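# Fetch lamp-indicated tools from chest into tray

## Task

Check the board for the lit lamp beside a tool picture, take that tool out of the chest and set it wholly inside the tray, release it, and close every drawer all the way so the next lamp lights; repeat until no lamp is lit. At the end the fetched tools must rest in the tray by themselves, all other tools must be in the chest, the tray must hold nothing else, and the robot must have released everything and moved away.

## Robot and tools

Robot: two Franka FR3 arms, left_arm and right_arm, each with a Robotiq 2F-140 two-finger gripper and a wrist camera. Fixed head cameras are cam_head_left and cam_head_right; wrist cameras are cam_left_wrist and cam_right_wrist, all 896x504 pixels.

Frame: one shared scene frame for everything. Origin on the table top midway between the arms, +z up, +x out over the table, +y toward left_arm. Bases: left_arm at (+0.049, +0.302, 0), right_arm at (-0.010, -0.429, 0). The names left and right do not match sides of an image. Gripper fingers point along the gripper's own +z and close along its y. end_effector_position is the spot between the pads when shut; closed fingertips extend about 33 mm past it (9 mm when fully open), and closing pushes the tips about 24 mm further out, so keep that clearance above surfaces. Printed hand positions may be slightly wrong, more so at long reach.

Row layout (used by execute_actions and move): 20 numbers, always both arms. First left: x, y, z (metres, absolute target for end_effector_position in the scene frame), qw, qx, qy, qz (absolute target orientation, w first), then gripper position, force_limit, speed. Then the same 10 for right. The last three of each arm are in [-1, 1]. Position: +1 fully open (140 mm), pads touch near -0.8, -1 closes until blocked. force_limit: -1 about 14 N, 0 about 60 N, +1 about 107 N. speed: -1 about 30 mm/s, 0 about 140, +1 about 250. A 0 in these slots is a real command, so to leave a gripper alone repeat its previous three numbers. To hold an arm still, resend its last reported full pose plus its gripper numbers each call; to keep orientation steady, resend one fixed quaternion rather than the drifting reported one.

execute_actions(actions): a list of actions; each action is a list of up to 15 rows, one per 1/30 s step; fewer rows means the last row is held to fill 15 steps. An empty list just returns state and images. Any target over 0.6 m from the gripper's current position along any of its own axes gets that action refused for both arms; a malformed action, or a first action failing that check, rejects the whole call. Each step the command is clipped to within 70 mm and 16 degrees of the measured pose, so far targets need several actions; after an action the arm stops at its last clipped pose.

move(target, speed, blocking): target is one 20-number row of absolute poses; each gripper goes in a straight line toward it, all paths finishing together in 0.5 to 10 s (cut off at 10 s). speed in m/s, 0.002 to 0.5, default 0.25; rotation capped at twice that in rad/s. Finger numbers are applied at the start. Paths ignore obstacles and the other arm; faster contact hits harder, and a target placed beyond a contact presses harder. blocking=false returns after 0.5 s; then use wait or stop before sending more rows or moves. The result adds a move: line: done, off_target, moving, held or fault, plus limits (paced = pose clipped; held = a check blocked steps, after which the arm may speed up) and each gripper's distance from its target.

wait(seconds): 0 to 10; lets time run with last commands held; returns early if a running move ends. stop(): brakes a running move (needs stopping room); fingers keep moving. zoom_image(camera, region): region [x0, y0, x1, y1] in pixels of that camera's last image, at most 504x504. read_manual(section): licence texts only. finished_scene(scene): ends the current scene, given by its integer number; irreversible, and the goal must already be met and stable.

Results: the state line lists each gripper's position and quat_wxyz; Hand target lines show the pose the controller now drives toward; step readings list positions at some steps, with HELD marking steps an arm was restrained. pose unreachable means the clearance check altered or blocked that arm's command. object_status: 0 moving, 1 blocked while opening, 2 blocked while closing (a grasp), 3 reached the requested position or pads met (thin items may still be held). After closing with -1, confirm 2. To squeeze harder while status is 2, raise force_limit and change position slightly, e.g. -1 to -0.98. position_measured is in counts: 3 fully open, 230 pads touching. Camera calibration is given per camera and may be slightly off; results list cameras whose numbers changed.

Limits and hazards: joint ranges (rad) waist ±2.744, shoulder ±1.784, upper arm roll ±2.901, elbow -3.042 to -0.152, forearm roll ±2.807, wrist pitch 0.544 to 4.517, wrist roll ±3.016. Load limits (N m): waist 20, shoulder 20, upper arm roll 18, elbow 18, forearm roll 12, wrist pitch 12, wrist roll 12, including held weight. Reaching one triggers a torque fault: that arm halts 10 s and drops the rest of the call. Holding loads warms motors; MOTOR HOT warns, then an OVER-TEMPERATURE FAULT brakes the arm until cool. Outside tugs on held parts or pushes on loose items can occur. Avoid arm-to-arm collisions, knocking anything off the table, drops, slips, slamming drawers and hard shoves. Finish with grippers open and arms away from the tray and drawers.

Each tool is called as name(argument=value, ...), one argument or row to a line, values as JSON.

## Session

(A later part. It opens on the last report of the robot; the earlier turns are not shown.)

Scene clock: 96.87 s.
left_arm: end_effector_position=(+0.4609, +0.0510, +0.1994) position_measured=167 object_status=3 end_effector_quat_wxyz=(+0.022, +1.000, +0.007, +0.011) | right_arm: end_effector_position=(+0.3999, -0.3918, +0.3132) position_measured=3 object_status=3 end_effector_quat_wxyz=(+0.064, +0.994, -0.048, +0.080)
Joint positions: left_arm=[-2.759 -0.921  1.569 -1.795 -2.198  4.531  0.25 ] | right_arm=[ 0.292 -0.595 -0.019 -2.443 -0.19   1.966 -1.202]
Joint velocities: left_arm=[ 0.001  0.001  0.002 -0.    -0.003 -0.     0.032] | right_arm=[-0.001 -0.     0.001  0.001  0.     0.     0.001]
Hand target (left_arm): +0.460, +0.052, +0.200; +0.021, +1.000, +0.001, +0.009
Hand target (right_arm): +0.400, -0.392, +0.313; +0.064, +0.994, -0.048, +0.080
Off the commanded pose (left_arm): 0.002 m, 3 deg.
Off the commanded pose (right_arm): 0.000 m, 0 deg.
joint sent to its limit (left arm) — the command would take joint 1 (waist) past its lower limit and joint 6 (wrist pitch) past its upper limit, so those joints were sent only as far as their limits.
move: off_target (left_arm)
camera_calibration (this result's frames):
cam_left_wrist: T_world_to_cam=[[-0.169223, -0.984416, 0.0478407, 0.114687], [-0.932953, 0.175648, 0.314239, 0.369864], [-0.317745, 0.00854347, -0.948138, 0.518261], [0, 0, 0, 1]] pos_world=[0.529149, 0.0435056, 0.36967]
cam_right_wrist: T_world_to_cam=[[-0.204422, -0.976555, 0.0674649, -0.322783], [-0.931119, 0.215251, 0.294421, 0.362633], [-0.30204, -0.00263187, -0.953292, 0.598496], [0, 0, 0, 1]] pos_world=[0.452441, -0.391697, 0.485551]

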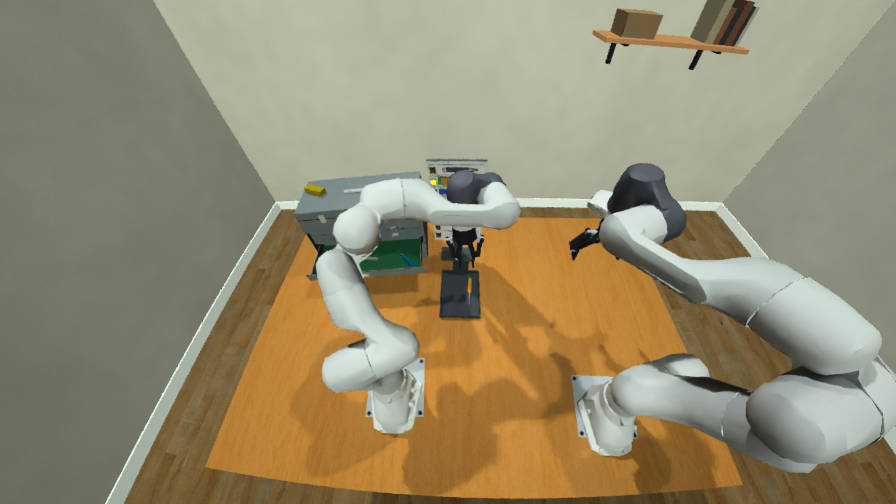

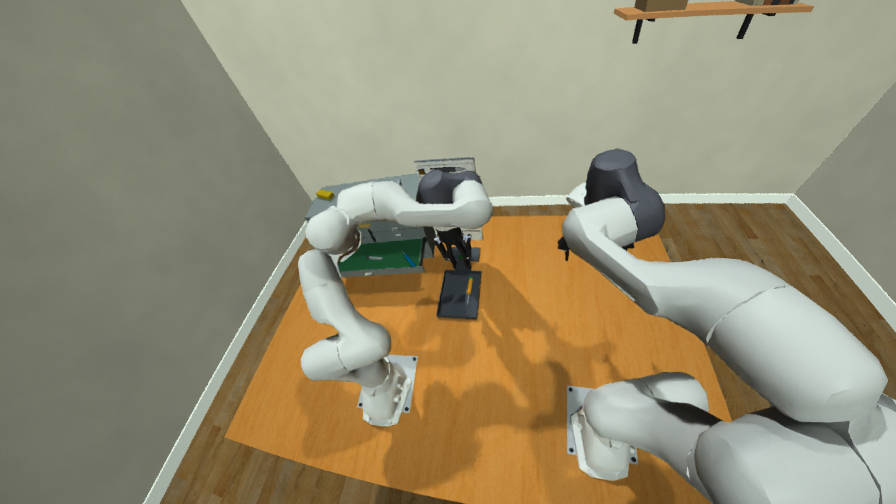

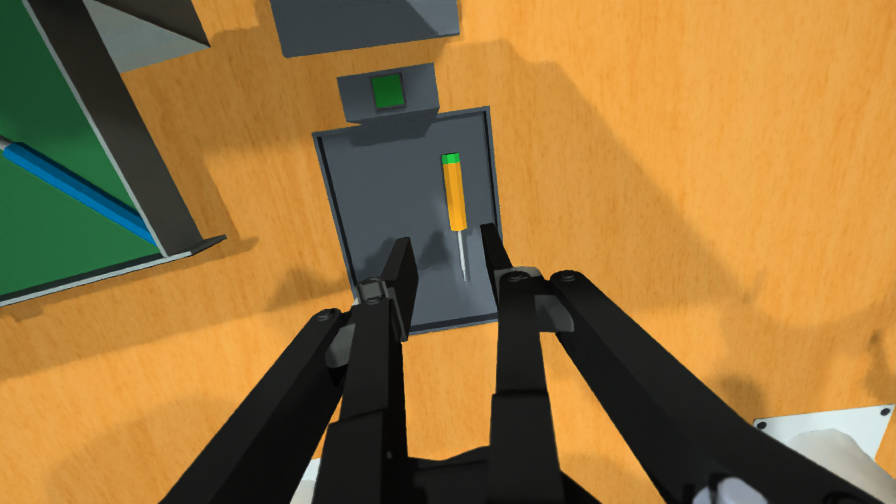

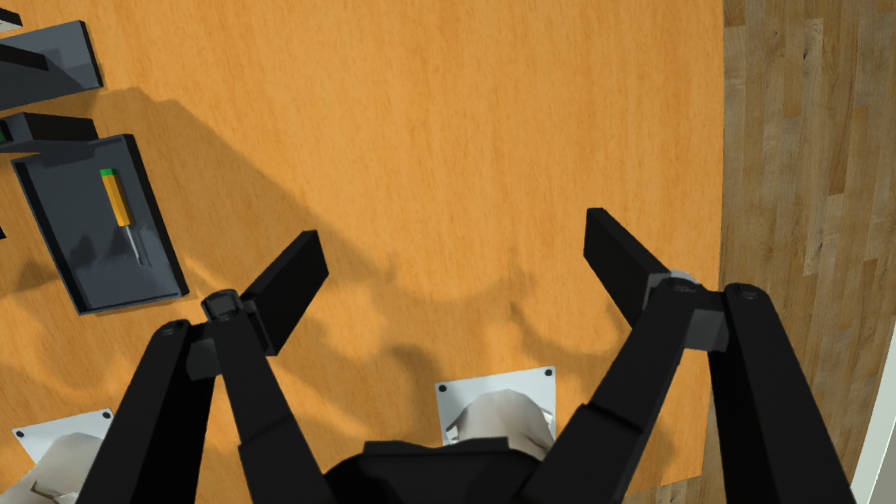

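move(
  target=[0.5,0.52,0.27,0,0.804,0.595,0,-1,0.3,1, 0.4,-0.392,0.313,0.064,0.994,-0.048,0.08,1,0,0],
  speed=0.35,
)

move(
  target=[0.4,0.466,0.17,-0.016,0.923,0.038,0.383,-1,0.3,1, 0.4,-0.392,0.313,0.064,0.994,-0.048,0.08,1,0,0],
)

move(
  target=[0.4,0.42,0.15,-0.016,0.923,0.038,0.383,-1,0.3,1, 0.4,-0.392,0.313,0.064,0.994,-0.048,0.08,1,0,0],
)

move(
  target=[0.61,0.436,0.15,-0.016,0.923,0.038,0.383,-1,0.3,1, 0.4,-0.392,0.313,0.064,0.994,-0.048,0.08,1,0,0],
  speed=0.12,
)

move(
  target=[0.5,0.436,0.2,-0.016,0.923,0.038,0.383,-0.1,0.3,1, 0.4,-0.392,0.313,0.064,0.994,-0.048,0.08,1,0,0],
)

Scene clock: 99.77 s.
left_arm: end_effector_position=(+0.5025, +0.5165, +0.2669) position_measured=234 object_status=3 end_effector_quat_wxyz=(+0.005, +0.793, +0.610, -0.004) | right_arm: end_effector_position=(+0.3999, -0.3918, +0.3132) position_measured=3 object_status=3 end_effector_quat_wxyz=(+0.064, +0.994, -0.048, +0.080)
Joint positions: left_arm=[-2.16  -0.524  2.247 -1.423 -2.747  4.53   0.404] | right_arm=[ 0.292 -0.595 -0.019 -2.443 -0.19   1.966 -1.202]
Joint velocities: left_arm=[-0.138  0.047  0.22   0.038 -0.123 -0.     0.127] | right_arm=[-0.     0.001  0.    -0.     0.     0.001  0.   ]
Hand target (left_arm): +0.503, +0.514, +0.268; +0.008, +0.803, +0.596, -0.006
Hand target (right_arm): +0.400, -0.392, +0.313; +0.064, +0.994, -0.048, +0.080
Off the commanded pose (left_arm): 0.005 m, 2 deg.
Off the commanded pose (right_arm): 0.000 m, 0 deg.
joint sent to its limit (left arm) — the command would take joint 6 (wrist pitch) past its upper limit, so that joint was sent only as far as its limit.
move: off_target (left_arm)
camera_calibration (this result's frames):
cam_left_wrist: T_world_to_cam=[[0.903978, -0.427304, 0.0153287, -0.241607], [-0.404802, -0.843728, 0.352503, 0.556619], [-0.137693, -0.32486, -0.935685, 0.669962], [0, 0, 0, 1]] pos_world=[0.535977, 0.58404, 0.434367]
cam_right_wrist: T_world_to_cam=[[-0.204422, -0.976555, 0.0674648, -0.322783], [-0.931119, 0.21525, 0.294421, 0.362633], [-0.30204, -0.00263177, -0.953292, 0.598496], [0, 0, 0, 1]] pos_world=[0.452441, -0.391697, 0.485551]

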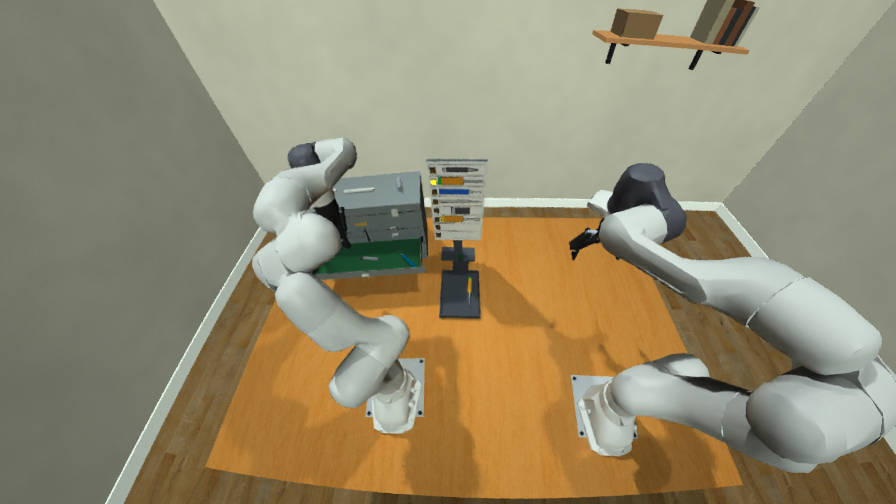

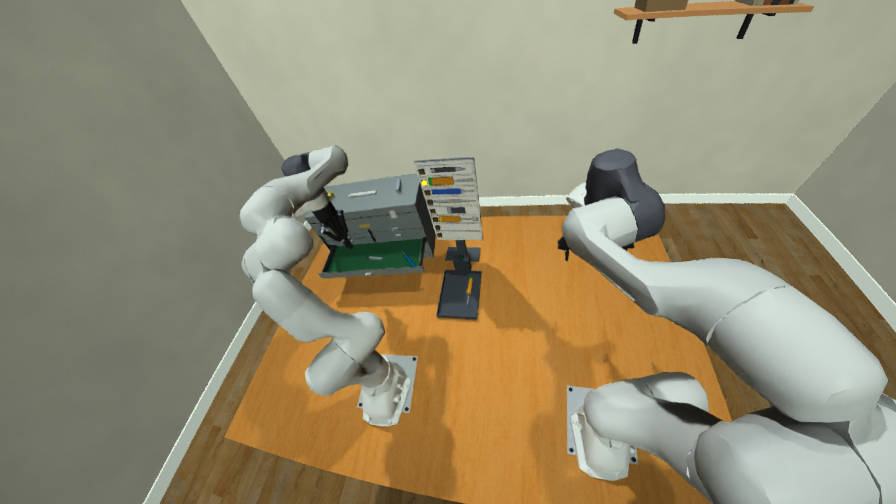

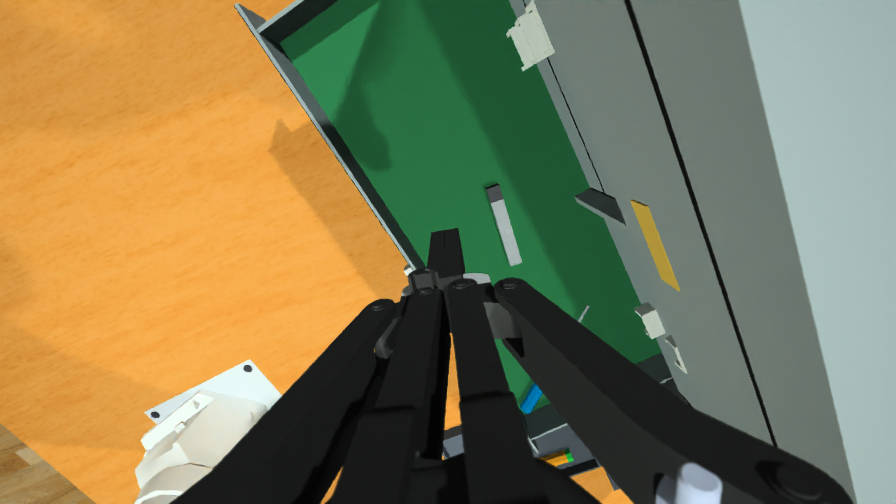

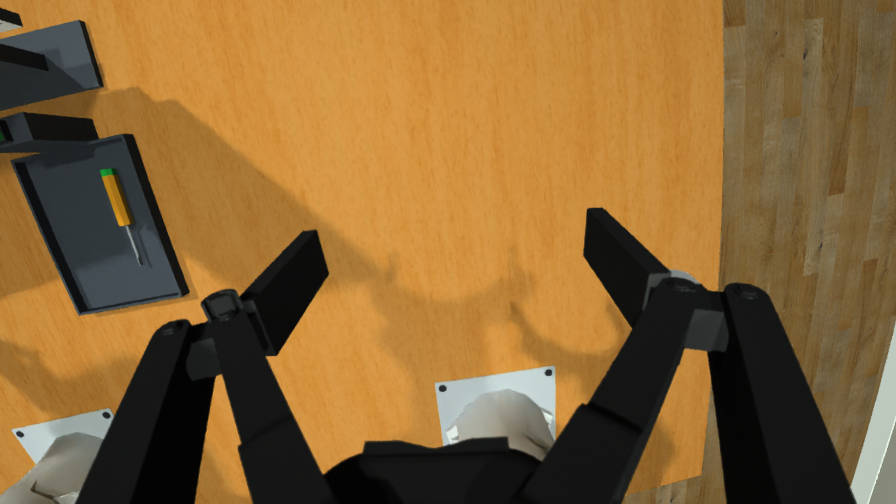

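Scene clock: 103.33 s.
left_arm: end_effector_position=(+0.4024, +0.4698, +0.1748) position_measured=234 object_status=3 end_effector_quat_wxyz=(-0.020, +0.919, +0.043, +0.392) | right_arm: end_effector_position=(+0.3999, -0.3918, +0.3132) position_measured=3 object_status=3 end_effector_quat_wxyz=(+0.064, +0.994, -0.048, +0.080)
Joint positions: left_arm=[-0.293 -0.919  0.621 -3.004 -1.95   3.434  0.807] | right_arm=[ 0.292 -0.595 -0.019 -2.443 -0.19   1.966 -1.202]
Joint velocities: left_arm=[-0.    -0.002  0.003 -0.003  0.018 -0.007  0.003] | right_arm=[-0.001 -0.     0.001 -0.     0.     0.001  0.001]
Hand target (left_arm): +0.403, +0.470, +0.175; -0.021, +0.918, +0.038, +0.394
Hand target (right_arm): +0.400, -0.392, +0.313; +0.064, +0.994, -0.048, +0.080
Off the commanded pose (left_arm): 0.007 m, 1 deg.
Off the commanded pose (right_arm): 0.000 m, 0 deg.
move: off_target (left_arm)
camera_calibration (this result's frames):
cam_left_wrist: T_world_to_cam=[[-0.0384857, -0.99118, -0.126808, 0.499253], [-0.898379, 0.0898857, -0.429926, 0.405946], [0.437532, 0.097376, -0.893915, 0.117651], [0, 0, 0, 1]] pos_world=[0.332432, 0.446905, 0.343006]
cam_right_wrist: T_world_to_cam=[[-0.204421, -0.976555, 0.0674649, -0.322783], [-0.93112, 0.21525, 0.294421, 0.362633], [-0.30204, -0.00263197, -0.953292, 0.598496], [0, 0, 0, 1]] pos_world=[0.452441, -0.391697, 0.485551]

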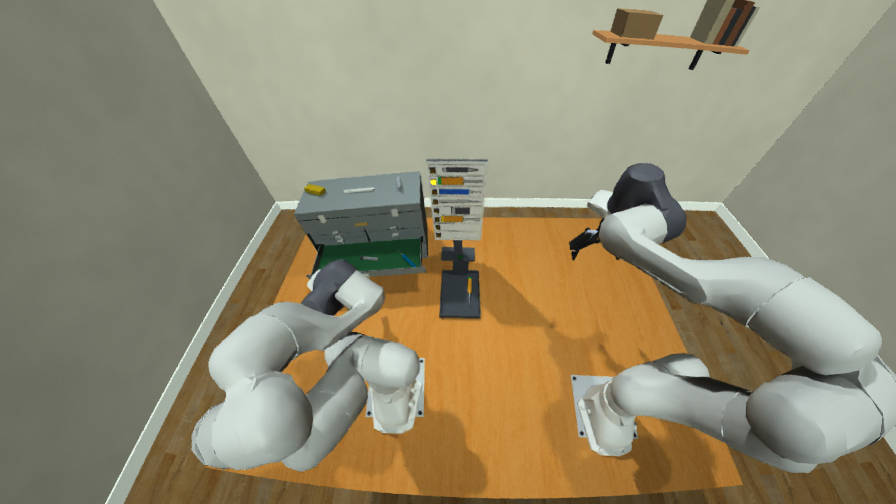

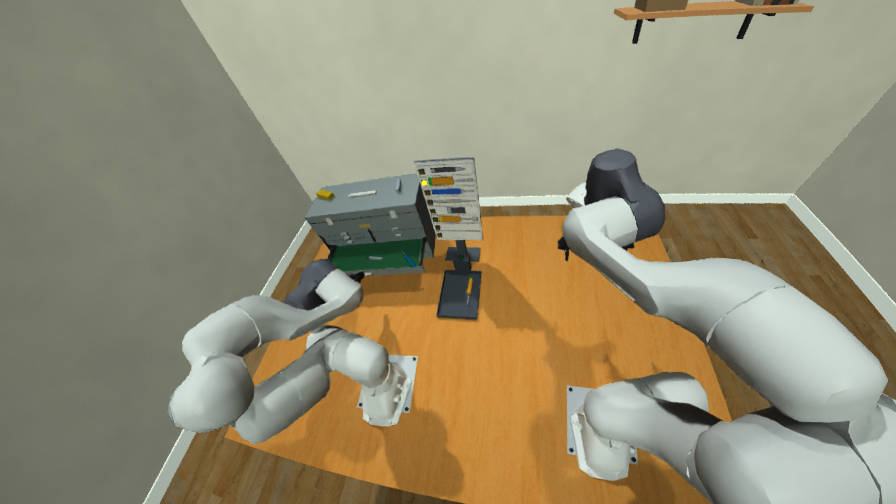

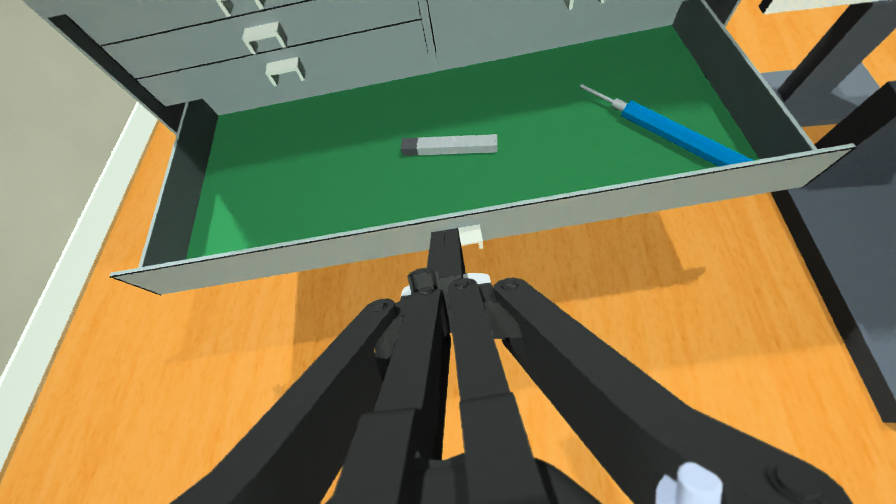

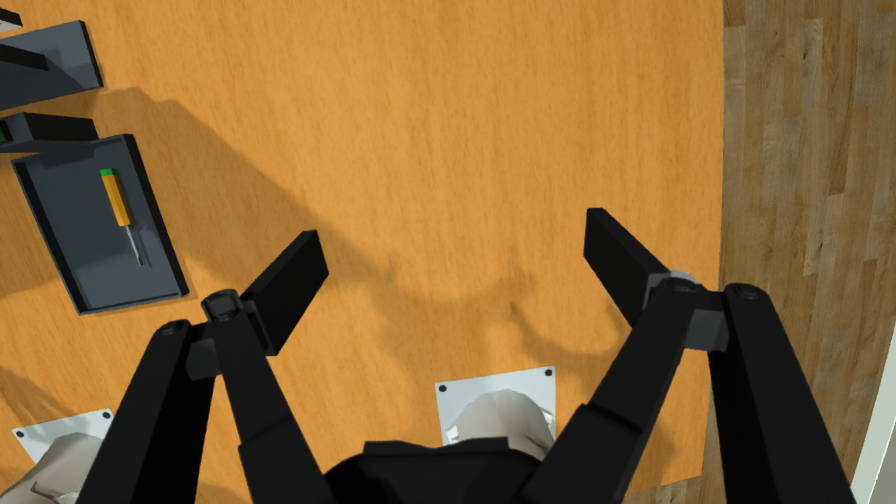

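Scene clock: 104.50 s.
left_arm: end_effector_position=(+0.3989, +0.4221, +0.1514) position_measured=234 object_status=3 end_effector_quat_wxyz=(-0.013, +0.923, +0.050, +0.380) | right_arm: end_effector_position=(+0.3999, -0.3918, +0.3132) position_measured=3 object_status=3 end_effector_quat_wxyz=(+0.064, +0.994, -0.048, +0.080)
Joint positions: left_arm=[-0.099 -0.777  0.291 -3.045 -2.282  3.251  0.898] | right_arm=[ 0.292 -0.595 -0.019 -2.443 -0.19   1.966 -1.202]
Joint velocities: left_arm=[ 0.022  0.003 -0.007  0.001 -0.057 -0.026  0.1  ] | right_arm=[-0.    -0.002  0.001 -0.    -0.001  0.001 -0.001]
Hand target (left_arm): +0.399, +0.421, +0.150; -0.016, +0.924, +0.038, +0.381
Hand target (right_arm): +0.400, -0.392, +0.313; +0.064, +0.994, -0.048, +0.080
Off the commanded pose (left_arm): 0.003 m, 1 deg.
Off the commanded pose (right_arm): 0.000 m, 0 deg.
joint sent to its limit (left arm) — the command would take joint 4 (elbow) past its lower limit, so that joint was sent only as far as its limit.
move: done
camera_calibration (this result's frames):
cam_left_wrist: T_world_to_cam=[[-0.0349032, -0.993664, -0.106837, 0.445534], [-0.909128, 0.0759658, -0.409532, 0.404061], [0.415053, 0.0828343, -0.906019, 0.119917], [0, 0, 0, 1]] pos_world=[0.333122, 0.402083, 0.321722]
cam_right_wrist: T_world_to_cam=[[-0.204422, -0.976555, 0.0674649, -0.322783], [-0.93112, 0.21525, 0.294421, 0.362633], [-0.30204, -0.00263191, -0.953292, 0.598496], [0, 0, 0, 1]] pos_world=[0.452441, -0.391697, 0.485551]

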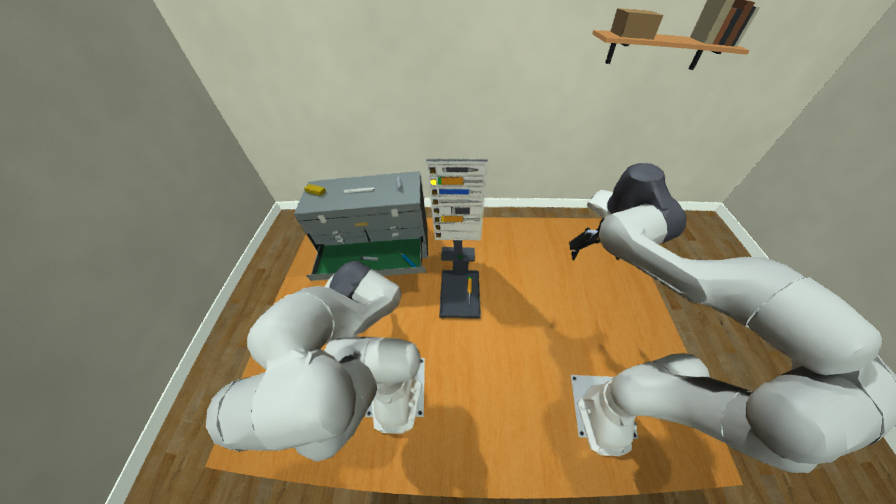

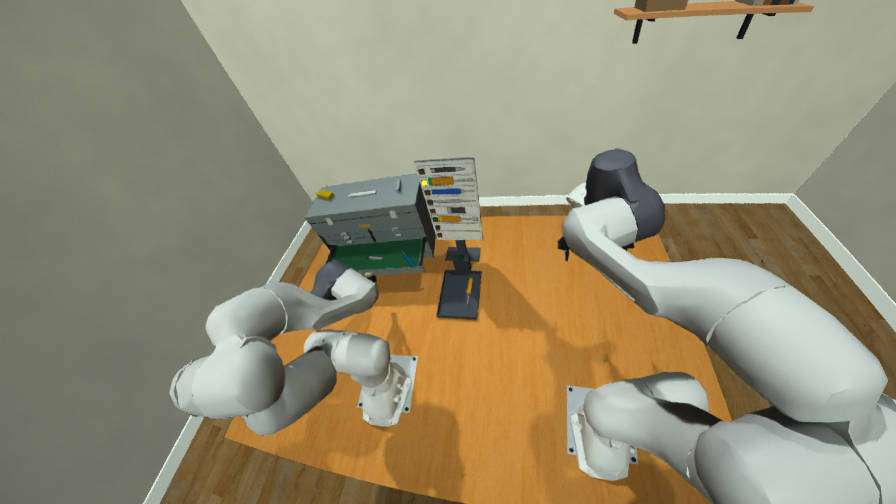

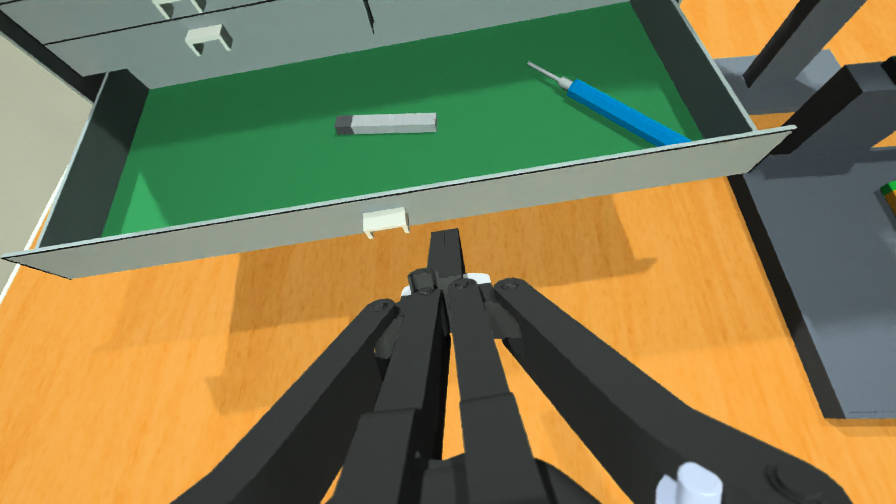

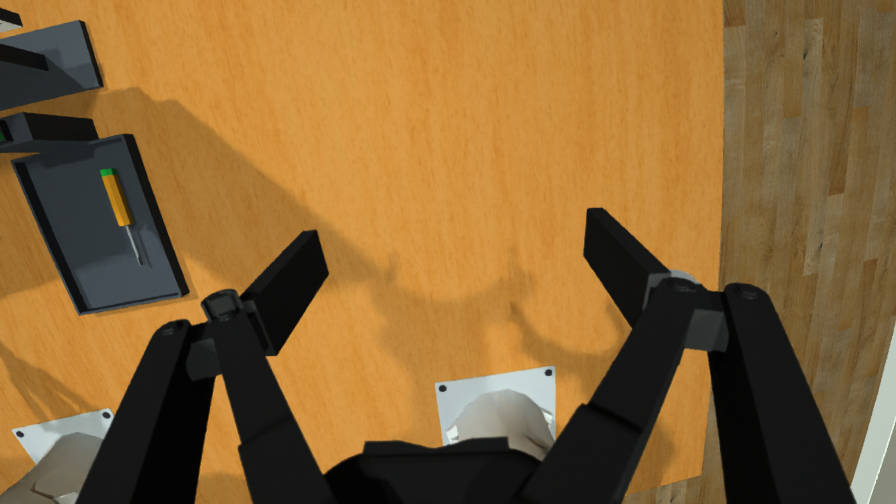

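Scene clock: 106.57 s.
left_arm: end_effector_position=(+0.6005, +0.4400, +0.1497) position_measured=234 object_status=3 end_effector_quat_wxyz=(-0.025, +0.925, +0.039, +0.376) | right_arm: end_effector_position=(+0.3999, -0.3918, +0.3132) position_measured=3 object_status=3 end_effector_quat_wxyz=(+0.064, +0.994, -0.048, +0.080)
Joint positions: left_arm=[-0.013 -0.042  0.108 -2.444 -2.392  3.097  0.883] | right_arm=[ 0.292 -0.595 -0.019 -2.443 -0.19   1.966 -1.202]
Joint velocities: left_arm=[-0.012  0.004  0.001  0.01   0.022  0.024 -0.042] | right_arm=[ 0.    -0.    -0.001  0.001 -0.001  0.001  0.001]
Hand target (left_arm): +0.610, +0.434, +0.153; -0.018, +0.923, +0.038, +0.383
Hand target (right_arm): +0.400, -0.392, +0.313; +0.064, +0.994, -0.048, +0.080
Off the commanded pose (left_arm): 0.010 m, 1 deg.
Off the commanded pose (right_arm): 0.000 m, 0 deg.
move: off_target (left_arm)
camera_calibration (this result's frames):
cam_left_wrist: T_world_to_cam=[[-0.0457893, -0.98952, -0.136944, 0.479314], [-0.912694, 0.0971663, -0.396923, 0.576192], [0.406069, 0.106813, -0.907578, 0.0282352], [0, 0, 0, 1]] pos_world=[0.536369, 0.415289, 0.319969]
cam_right_wrist: T_world_to_cam=[[-0.204422, -0.976555, 0.0674648, -0.322783], [-0.931119, 0.215251, 0.294421, 0.362633], [-0.30204, -0.00263176, -0.953292, 0.598496], [0, 0, 0, 1]] pos_world=[0.452441, -0.391697, 0.485551]

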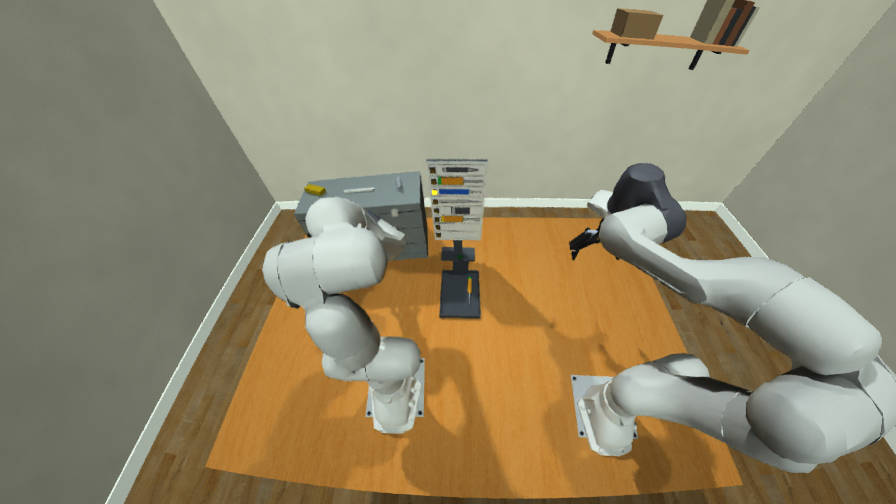

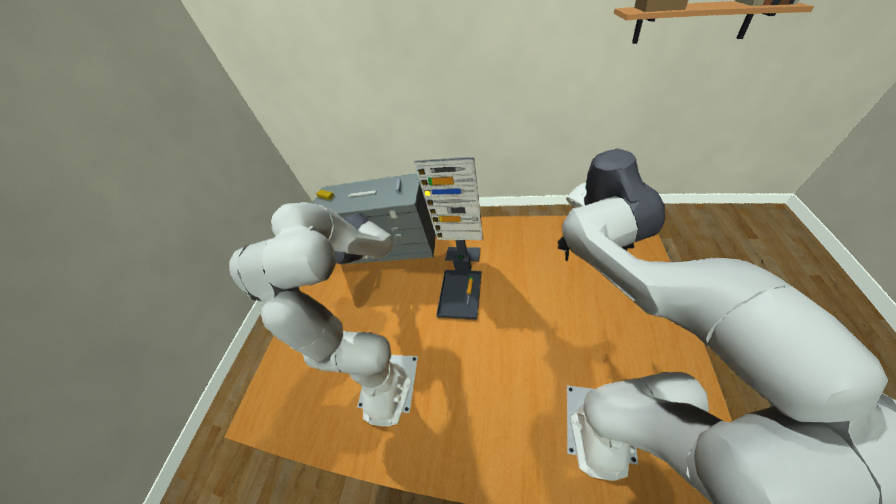

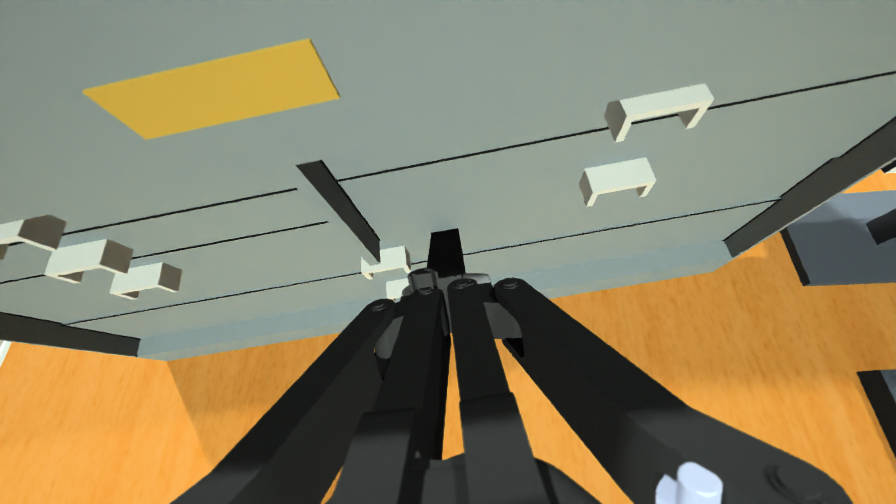

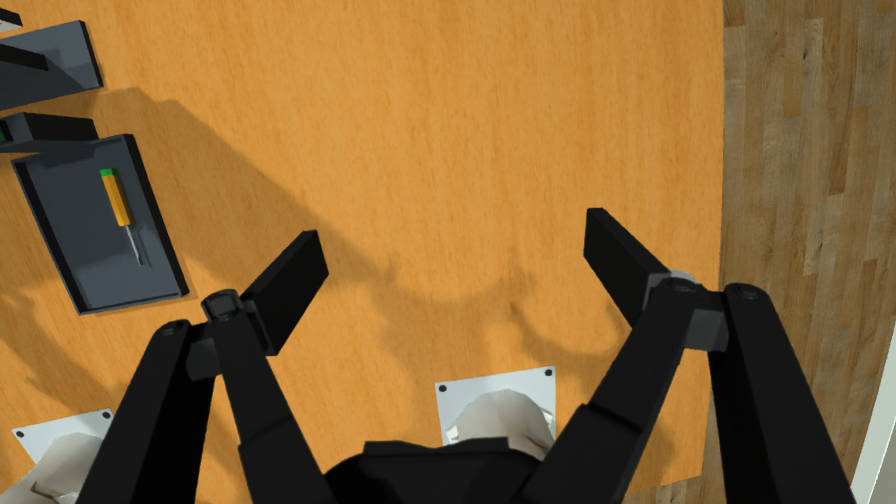

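Scene clock: 107.93 s.
left_arm: end_effector_position=(+0.5004, +0.4352, +0.1969) position_measured=141 object_status=3 end_effector_quat_wxyz=(-0.014, +0.922, +0.037, +0.384) | right_arm: end_effector_position=(+0.3999, -0.3918, +0.3132) position_measured=3 object_status=3 end_effector_quat_wxyz=(+0.064, +0.994, -0.048, +0.080)
Joint positions: left_arm=[-0.303 -0.5    0.395 -2.743 -2.161  3.269  0.745] | right_arm=[ 0.292 -0.595 -0.019 -2.443 -0.19   1.966 -1.202]
Joint velocities: left_arm=[-0.035 -0.004  0.037  0.009  0.001  0.031  0.   ] | right_arm=[-0.001  0.     0.     0.001  0.     0.    -0.001]
Hand target (left_arm): +0.500, +0.437, +0.198; -0.015, +0.923, +0.039, +0.384
Hand target (right_arm): +0.400, -0.392, +0.313; +0.064, +0.994, -0.048, +0.080
Off the commanded pose (left_arm): 0.003 m, 0 deg.
Off the commanded pose (right_arm): 0.000 m, 0 deg.
move: done
camera_calibration (this result's frames):
cam_left_wrist: T_world_to_cam=[[-0.0568886, -0.991239, -0.119198, 0.479331], [-0.90408, 0.101798, -0.415061, 0.501287], [0.423559, 0.0841523, -0.901951, 0.112247], [0, 0, 0, 1]] pos_world=[0.432929, 0.414656, 0.366442]
cam_right_wrist: T_world_to_cam=[[-0.204422, -0.976555, 0.0674648, -0.322783], [-0.931119, 0.215251, 0.294421, 0.362633], [-0.30204, -0.00263165, -0.953292, 0.598496], [0, 0, 0, 1]] pos_world=[0.452441, -0.391697, 0.485551]

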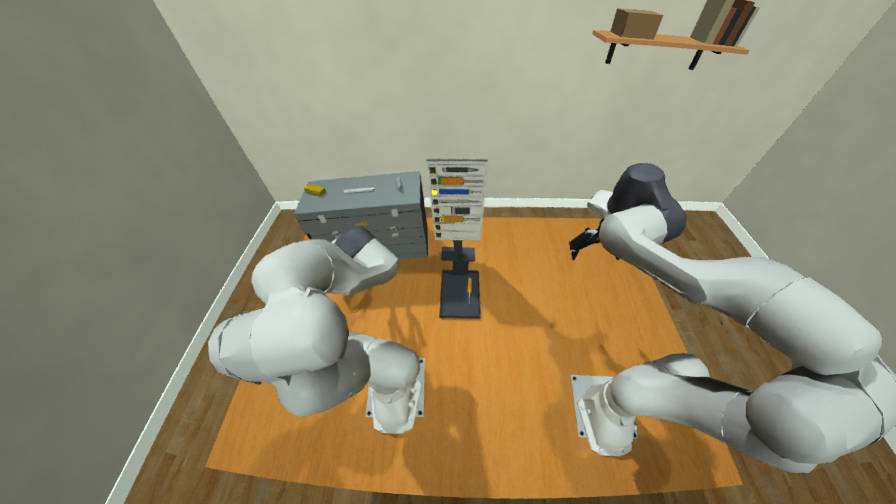

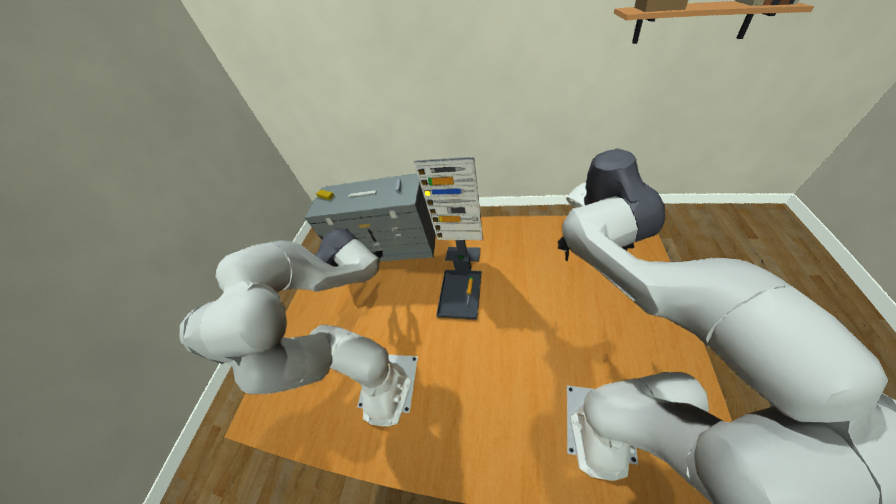

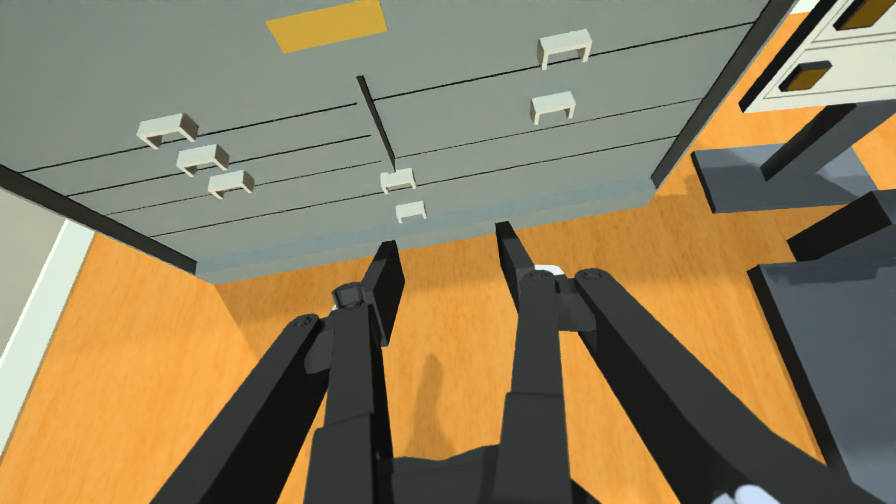

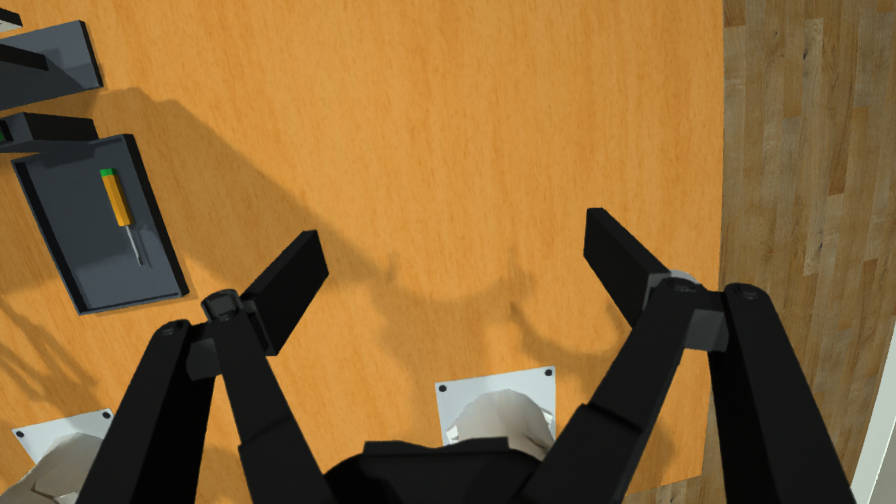

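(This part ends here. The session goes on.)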